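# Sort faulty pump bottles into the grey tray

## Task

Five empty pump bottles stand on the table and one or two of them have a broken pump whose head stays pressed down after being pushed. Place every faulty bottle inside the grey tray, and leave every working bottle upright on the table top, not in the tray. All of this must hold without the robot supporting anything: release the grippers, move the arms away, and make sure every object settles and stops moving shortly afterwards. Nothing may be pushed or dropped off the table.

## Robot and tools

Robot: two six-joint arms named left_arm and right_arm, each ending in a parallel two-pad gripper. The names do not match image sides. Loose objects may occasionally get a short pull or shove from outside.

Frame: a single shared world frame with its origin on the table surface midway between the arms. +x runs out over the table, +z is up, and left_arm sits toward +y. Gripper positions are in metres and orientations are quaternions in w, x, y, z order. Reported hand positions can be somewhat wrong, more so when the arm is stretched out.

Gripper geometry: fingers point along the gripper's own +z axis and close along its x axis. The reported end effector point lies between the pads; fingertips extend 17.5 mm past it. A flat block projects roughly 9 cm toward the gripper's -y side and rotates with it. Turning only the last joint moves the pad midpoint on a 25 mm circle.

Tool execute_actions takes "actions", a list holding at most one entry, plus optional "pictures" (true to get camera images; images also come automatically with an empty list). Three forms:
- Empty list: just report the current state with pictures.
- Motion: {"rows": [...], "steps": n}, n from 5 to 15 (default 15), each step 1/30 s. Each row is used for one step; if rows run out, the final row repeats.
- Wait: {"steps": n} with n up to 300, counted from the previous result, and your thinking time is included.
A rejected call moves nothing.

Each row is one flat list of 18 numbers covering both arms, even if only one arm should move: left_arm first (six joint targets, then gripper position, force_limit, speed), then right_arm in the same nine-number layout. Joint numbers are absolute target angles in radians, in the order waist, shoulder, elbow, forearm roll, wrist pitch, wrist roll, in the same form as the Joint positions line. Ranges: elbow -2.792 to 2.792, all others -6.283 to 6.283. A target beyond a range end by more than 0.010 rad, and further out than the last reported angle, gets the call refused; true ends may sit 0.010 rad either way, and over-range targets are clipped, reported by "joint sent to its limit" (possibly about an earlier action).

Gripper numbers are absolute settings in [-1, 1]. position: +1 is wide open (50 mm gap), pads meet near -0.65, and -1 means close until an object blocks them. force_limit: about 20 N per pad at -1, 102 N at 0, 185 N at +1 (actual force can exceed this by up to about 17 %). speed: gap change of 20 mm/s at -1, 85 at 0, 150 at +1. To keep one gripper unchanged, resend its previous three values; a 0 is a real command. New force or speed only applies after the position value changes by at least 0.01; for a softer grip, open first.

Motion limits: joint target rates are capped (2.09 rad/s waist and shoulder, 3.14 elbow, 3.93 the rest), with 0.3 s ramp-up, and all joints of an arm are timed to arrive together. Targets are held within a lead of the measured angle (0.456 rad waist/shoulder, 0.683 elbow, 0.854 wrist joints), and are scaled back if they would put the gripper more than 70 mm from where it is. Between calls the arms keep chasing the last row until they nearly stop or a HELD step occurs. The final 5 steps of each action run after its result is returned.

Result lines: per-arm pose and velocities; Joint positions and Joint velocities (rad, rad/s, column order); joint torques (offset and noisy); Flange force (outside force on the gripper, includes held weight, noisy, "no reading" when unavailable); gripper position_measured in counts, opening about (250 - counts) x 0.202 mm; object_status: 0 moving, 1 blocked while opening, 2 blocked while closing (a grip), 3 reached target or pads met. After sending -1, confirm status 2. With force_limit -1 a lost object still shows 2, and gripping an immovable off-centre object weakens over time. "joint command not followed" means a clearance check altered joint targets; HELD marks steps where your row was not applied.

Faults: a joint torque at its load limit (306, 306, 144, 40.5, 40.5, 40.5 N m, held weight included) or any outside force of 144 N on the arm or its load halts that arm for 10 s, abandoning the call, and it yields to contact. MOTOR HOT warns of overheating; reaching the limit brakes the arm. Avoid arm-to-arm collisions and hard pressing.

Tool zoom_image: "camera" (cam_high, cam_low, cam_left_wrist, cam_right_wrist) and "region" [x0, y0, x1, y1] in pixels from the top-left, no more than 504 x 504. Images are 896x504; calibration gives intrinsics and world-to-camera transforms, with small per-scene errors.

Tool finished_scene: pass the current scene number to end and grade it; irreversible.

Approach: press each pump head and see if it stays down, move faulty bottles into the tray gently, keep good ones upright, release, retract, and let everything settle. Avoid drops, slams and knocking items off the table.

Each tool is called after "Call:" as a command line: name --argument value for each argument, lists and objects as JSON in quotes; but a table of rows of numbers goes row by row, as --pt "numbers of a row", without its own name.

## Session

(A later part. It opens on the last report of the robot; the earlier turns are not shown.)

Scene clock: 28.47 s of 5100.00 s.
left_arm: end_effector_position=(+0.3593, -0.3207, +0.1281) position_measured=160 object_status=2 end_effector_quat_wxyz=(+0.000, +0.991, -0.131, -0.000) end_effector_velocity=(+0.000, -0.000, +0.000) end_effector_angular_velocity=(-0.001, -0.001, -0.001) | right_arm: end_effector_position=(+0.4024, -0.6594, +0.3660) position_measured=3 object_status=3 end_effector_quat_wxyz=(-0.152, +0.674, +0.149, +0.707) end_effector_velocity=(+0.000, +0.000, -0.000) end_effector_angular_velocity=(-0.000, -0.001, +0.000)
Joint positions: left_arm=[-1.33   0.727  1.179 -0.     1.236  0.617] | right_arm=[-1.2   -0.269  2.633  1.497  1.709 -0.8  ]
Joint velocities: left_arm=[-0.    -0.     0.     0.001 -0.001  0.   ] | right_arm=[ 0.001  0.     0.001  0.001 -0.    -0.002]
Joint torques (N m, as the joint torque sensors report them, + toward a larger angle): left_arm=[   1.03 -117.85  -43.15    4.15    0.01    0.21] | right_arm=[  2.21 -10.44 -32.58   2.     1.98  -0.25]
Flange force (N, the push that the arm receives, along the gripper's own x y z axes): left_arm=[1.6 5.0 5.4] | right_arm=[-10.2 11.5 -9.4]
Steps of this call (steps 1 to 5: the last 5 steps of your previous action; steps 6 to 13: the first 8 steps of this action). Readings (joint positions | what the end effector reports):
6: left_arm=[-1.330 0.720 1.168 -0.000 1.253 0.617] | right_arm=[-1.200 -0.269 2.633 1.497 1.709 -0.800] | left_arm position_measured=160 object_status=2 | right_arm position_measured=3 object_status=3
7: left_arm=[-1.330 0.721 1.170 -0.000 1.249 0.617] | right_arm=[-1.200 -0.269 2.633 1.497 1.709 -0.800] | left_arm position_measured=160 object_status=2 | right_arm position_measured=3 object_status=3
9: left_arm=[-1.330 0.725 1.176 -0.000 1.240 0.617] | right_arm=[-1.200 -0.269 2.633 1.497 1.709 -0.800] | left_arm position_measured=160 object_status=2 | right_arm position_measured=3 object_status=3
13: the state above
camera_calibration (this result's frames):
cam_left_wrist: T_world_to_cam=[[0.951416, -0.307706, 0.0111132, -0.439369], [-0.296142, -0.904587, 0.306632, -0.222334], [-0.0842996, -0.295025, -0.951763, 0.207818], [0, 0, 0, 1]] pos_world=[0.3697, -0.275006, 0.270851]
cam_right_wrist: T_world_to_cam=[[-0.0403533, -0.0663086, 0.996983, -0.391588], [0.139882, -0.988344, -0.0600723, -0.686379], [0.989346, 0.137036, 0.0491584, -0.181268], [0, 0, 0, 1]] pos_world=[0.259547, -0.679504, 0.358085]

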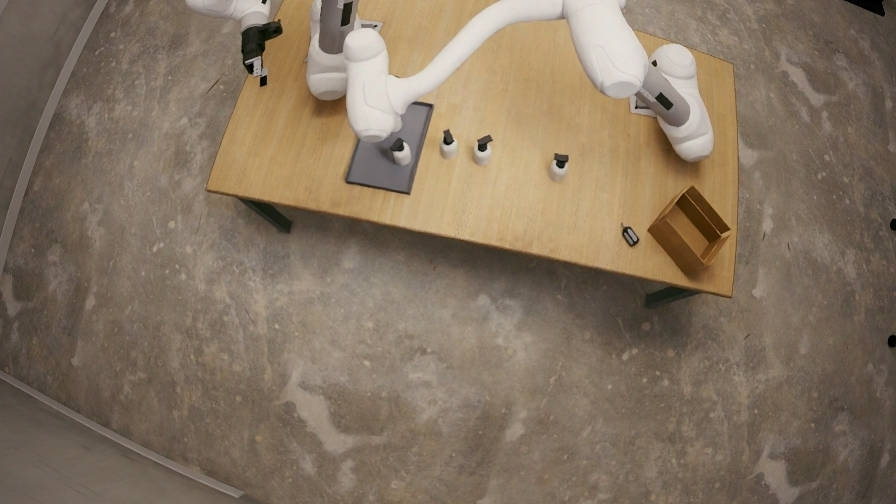

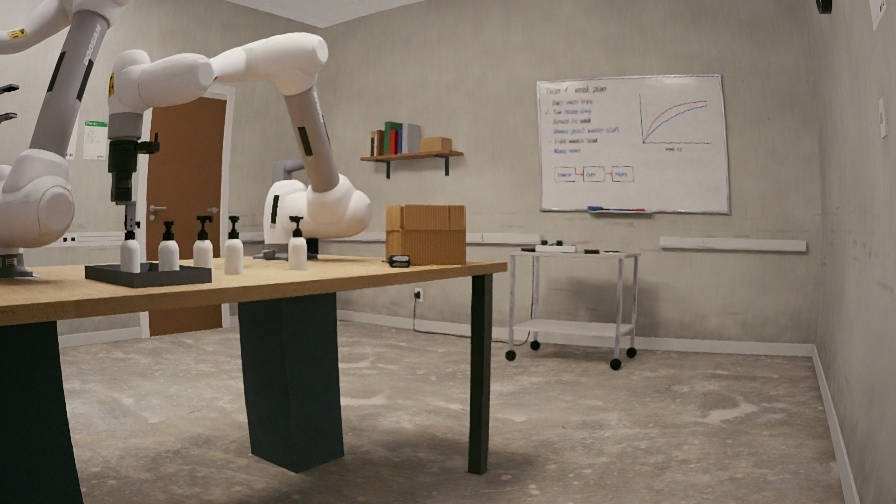

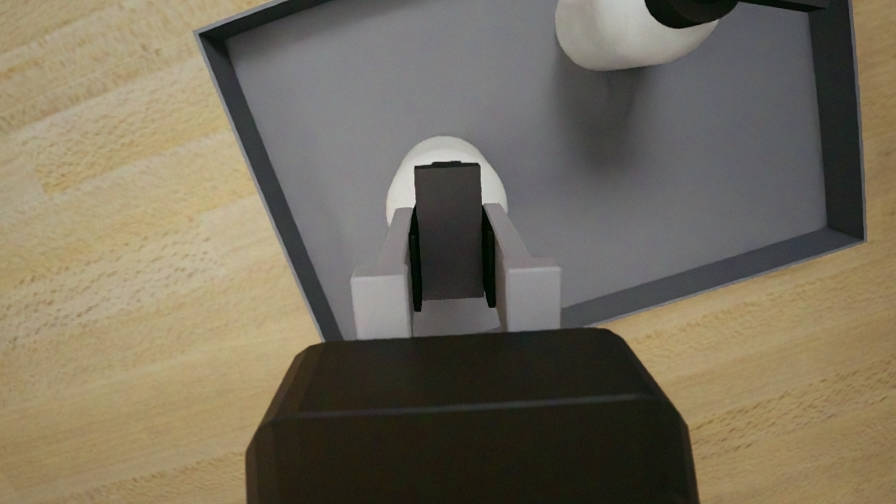

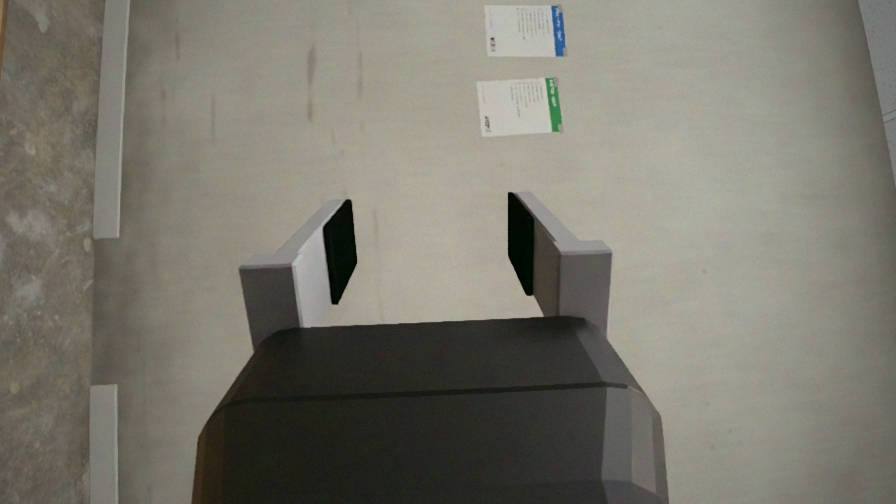

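Call:
execute_actions --actions '[{"rows":[[-1.33,0.7268,1.1789,0,1.2359,0.617,0.5,-0.6,0,-1.2,-0.269,2.633,1.497,1.709,-0.8,1,0,0]],"steps":9}]'

Call:
execute_actions --actions '[{"rows":[[-1.33,0.6631,0.9562,0,1.5223,0.617,0.5,-0.6,0,-1.2,-0.269,2.633,1.497,1.709,-0.8,1,0,0]]}]'

Call:
execute_actions --actions '[{"steps":12}]' --pictures true

Call:
finished_scene --scene 1

Scene clock: 28.90 s of 5100.00 s.
left_arm: end_effector_position=(+0.3593, -0.3207, +0.1281) position_measured=111 object_status=0 end_effector_quat_wxyz=(+0.000, +0.991, -0.131, -0.000) end_effector_velocity=(-0.001, -0.000, +0.002) end_effector_angular_velocity=(-0.002, +0.000, -0.002) | right_arm: end_effector_position=(+0.4024, -0.6594, +0.3660) position_measured=3 object_status=3 end_effector_quat_wxyz=(-0.152, +0.674, +0.149, +0.707) end_effector_velocity=(+0.000, -0.001, +0.001) end_effector_angular_velocity=(-0.003, -0.002, +0.000)
Joint positions: left_arm=[-1.33   0.727  1.179 -0.     1.236  0.617] | right_arm=[-1.2   -0.269  2.633  1.497  1.709 -0.8  ]
Joint velocities: left_arm=[-0.001 -0.002  0.    -0.001 -0.     0.001] | right_arm=[-0.     0.    -0.002  0.     0.001 -0.001]
Joint torques (N m, as the joint torque sensors report them, + toward a larger angle): left_arm=[   0.12 -114.51  -42.29    4.02    0.03    0.25] | right_arm=[  1.55  -9.38 -33.08   1.72   1.71  -0.17]
Flange force (N, the push that the arm receives, along the gripper's own x y z axes): left_arm=[0.3 1.8 2.4] | right_arm=[-8.2 9.0 -6.6]
Steps of this call (steps 1 to 5: the last 5 steps of your previous action; steps 6 to 9: the robot went on to your last target; steps 10 to 13: the first 4 steps of this action). Readings (joint positions | what the end effector reports):
10: left_arm=[-1.330 0.727 1.179 -0.000 1.236 0.617] | right_arm=[-1.200 -0.269 2.633 1.497 1.709 -0.800] | left_arm position_measured=153 object_status=0 | right_arm position_measured=3 object_status=3
11: left_arm=[-1.330 0.727 1.179 -0.000 1.236 0.617] | right_arm=[-1.200 -0.269 2.633 1.497 1.709 -0.800] | left_arm position_measured=139 object_status=0 | right_arm position_measured=3 object_status=3
13: the state above

Scene clock: 29.40 s of 5100.00 s.
left_arm: end_effector_position=(+0.3600, -0.3226, +0.2958) position_measured=78 object_status=3 end_effector_quat_wxyz=(+0.000, +0.991, -0.131, +0.000) end_effector_velocity=(-0.015, +0.040, +0.479) end_effector_angular_velocity=(-0.041, -0.018, -0.001) | right_arm: end_effector_position=(+0.4024, -0.6594, +0.3660) position_measured=3 object_status=3 end_effector_quat_wxyz=(-0.152, +0.674, +0.149, +0.707) end_effector_velocity=(-0.000, +0.000, -0.000) end_effector_angular_velocity=(+0.001, +0.001, -0.000)
Joint positions: left_arm=[-1.33   0.668  0.973 -0.     1.499  0.617] | right_arm=[-1.2   -0.269  2.633  1.497  1.709 -0.8  ]
Joint velocities: left_arm=[-0.001 -0.175 -0.564  0.002  0.695  0.   ] | right_arm=[-0.     0.     0.001 -0.    -0.001  0.001]
Joint torques (N m, as the joint torque sensors report them, + toward a larger angle): left_arm=[ -0.75 -79.68 -28.8    2.43  -0.36   0.14] | right_arm=[  3.5   -6.54 -31.71   1.98   1.7    0.29]
Flange force (N, the push that the arm receives, along the gripper's own x y z axes): left_arm=[-0.9 -2.7 1.2] | right_arm=[-1.6 3.1 -15.7]
Steps of this call (steps 1 to 5: the last 5 steps of your previous action; steps 6 to 15: the first 10 steps of this action). Readings (joint positions | what the end effector reports):
6: left_arm=[-1.330 0.727 1.179 -0.000 1.236 0.617] | right_arm=[-1.200 -0.269 2.633 1.497 1.709 -0.800] | left_arm position_measured=78 object_status=0 | right_arm position_measured=3 object_status=3
7: left_arm=[-1.330 0.726 1.173 -0.000 1.245 0.617] | right_arm=[-1.200 -0.269 2.633 1.497 1.709 -0.800] | left_arm position_measured=78 object_status=0 | right_arm position_measured=3 object_status=3
9: left_arm=[-1.330 0.714 1.128 -0.000 1.303 0.617] | right_arm=[-1.200 -0.269 2.633 1.497 1.709 -0.800] | left_arm position_measured=78 object_status=3 | right_arm position_measured=3 object_status=3
13: left_arm=[-1.330 0.682 1.022 -0.000 1.438 0.617] | right_arm=[-1.200 -0.269 2.633 1.497 1.709 -0.800] | left_arm position_measured=78 object_status=3 | right_arm position_measured=3 object_status=3
15: the state above

Scene clock: 29.80 s of 5100.00 s.
left_arm: end_effector_position=(+0.3593, -0.3207, +0.3100) position_measured=78 object_status=3 end_effector_quat_wxyz=(-0.000, +0.991, -0.131, +0.000) end_effector_velocity=(-0.000, -0.000, -0.000) end_effector_angular_velocity=(+0.001, -0.000, -0.001) | right_arm: end_effector_position=(+0.4024, -0.6594, +0.3660) position_measured=3 object_status=3 end_effector_quat_wxyz=(-0.152, +0.674, +0.149, +0.707) end_effector_velocity=(+0.000, +0.000, +0.000) end_effector_angular_velocity=(+0.001, -0.000, +0.002)
Joint positions: left_arm=[-1.33   0.663  0.956  0.     1.522  0.617] | right_arm=[-1.2   -0.269  2.633  1.497  1.709 -0.8  ]
Joint velocities: left_arm=[-0.     0.001 -0.     0.     0.     0.001] | right_arm=[ 0.001  0.001 -0.    -0.     0.001  0.   ]
Joint torques (N m, as the joint torque sensors report them, + toward a larger angle): left_arm=[   0.94 -113.46  -45.14    4.34   -0.13    0.29] | right_arm=[  2.61  -7.77 -31.99   1.91   1.68   0.14]
Flange force (N, the push that the arm receives, along the gripper's own x y z axes): left_arm=[1.7 5.0 2.8] | right_arm=[-4.8 6.7 -11.8]
Kept back: nothing.
Steps of this call (steps 1 to 5: the last 5 steps of your previous action; steps 6 to 12: the robot went on to your last target). Readings (joint positions | what the end effector reports):
1: left_arm=[-1.330 0.663 0.960 0.000 1.516 0.617] | right_arm=[-1.200 -0.269 2.633 1.497 1.709 -0.800] | left_arm position_measured=78 object_status=3 | right_arm position_measured=3 object_status=3
2: left_arm=[-1.330 0.662 0.956 0.000 1.521 0.617] | right_arm=[-1.200 -0.269 2.633 1.497 1.709 -0.800] | left_arm position_measured=78 object_status=3 | right_arm position_measured=3 object_status=3
4: left_arm=[-1.330 0.663 0.956 0.000 1.522 0.617] | right_arm=[-1.200 -0.269 2.633 1.497 1.709 -0.800] | left_arm position_measured=78 object_status=3 | right_arm position_measured=3 object_status=3
8: left_arm=[-1.330 0.663 0.956 0.000 1.522 0.617] | right_arm=[-1.200 -0.269 2.633 1.497 1.709 -0.800] | left_arm position_measured=78 object_status=3 | right_arm position_measured=3 object_status=3
12: the state above
camera_calibration (this result's frames):
cam_left_wrist: T_world_to_cam=[[0.951391, -0.307782, 0.0112003, -0.441438], [-0.296253, -0.904601, 0.306482, -0.278039], [-0.0841979, -0.294902, -0.951811, 0.380933], [0, 0, 0, 1]] pos_world=[0.369684, -0.275043, 0.452734]
cam_right_wrist: T_world_to_cam=[[-0.0403533, -0.0663087, 0.996983, -0.391588], [0.139882, -0.988344, -0.0600723, -0.686379], [0.989346, 0.137036, 0.0491584, -0.181268], [0, 0, 0, 1]] pos_world=[0.259547, -0.679504, 0.358085]

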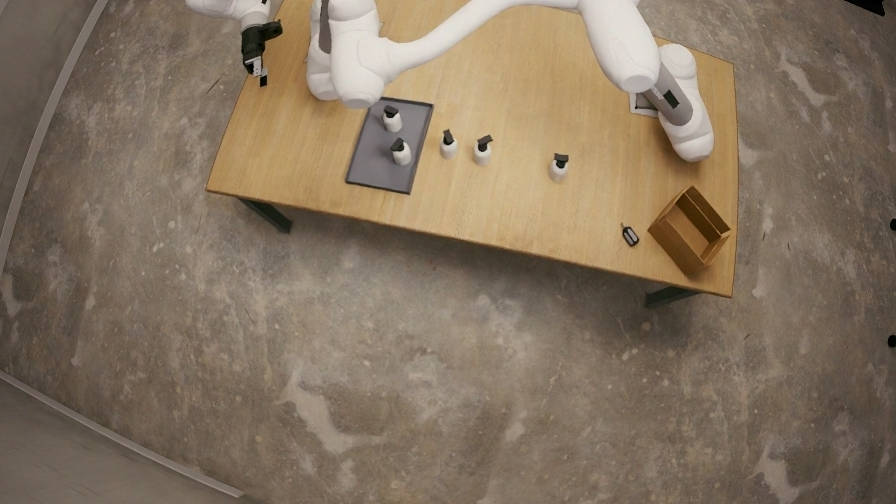

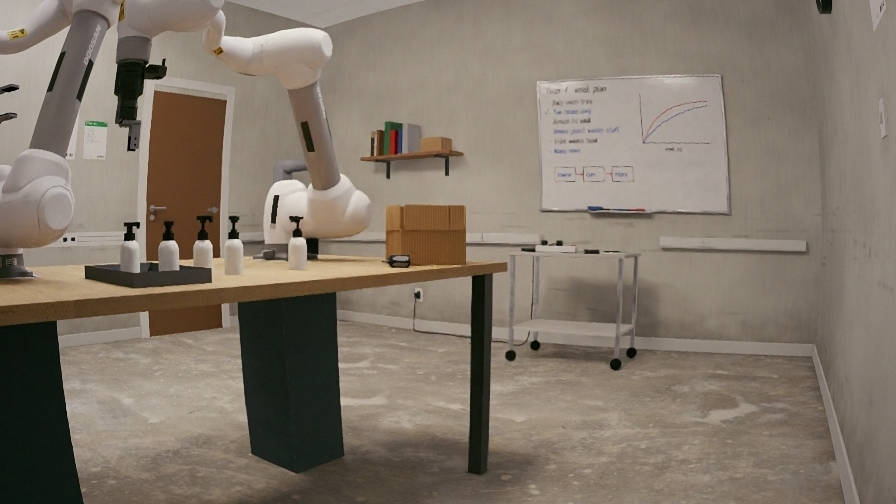

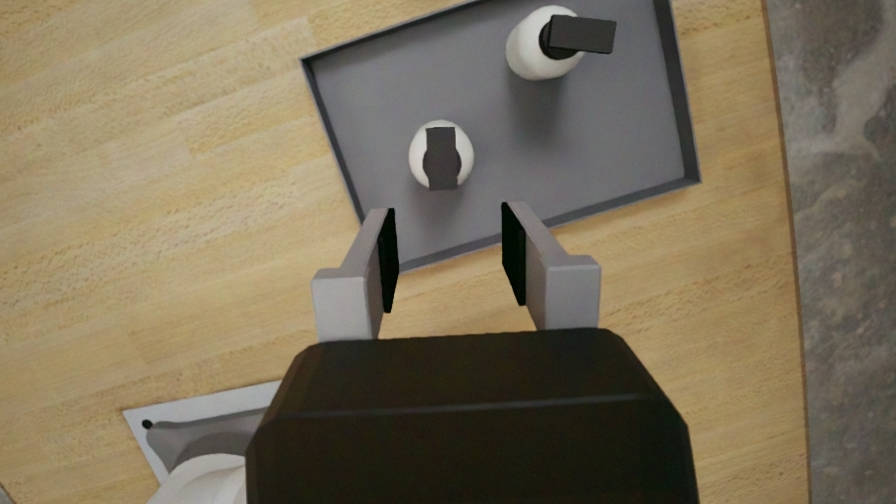

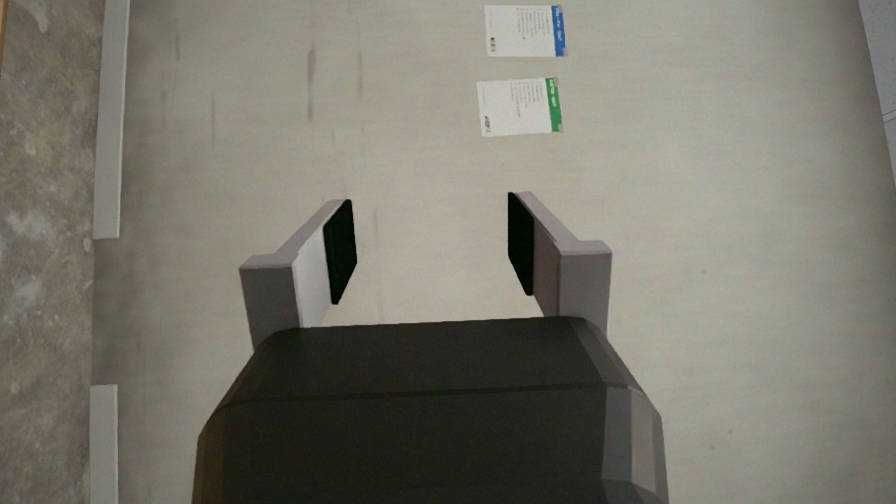

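The scene is finished: the task was done.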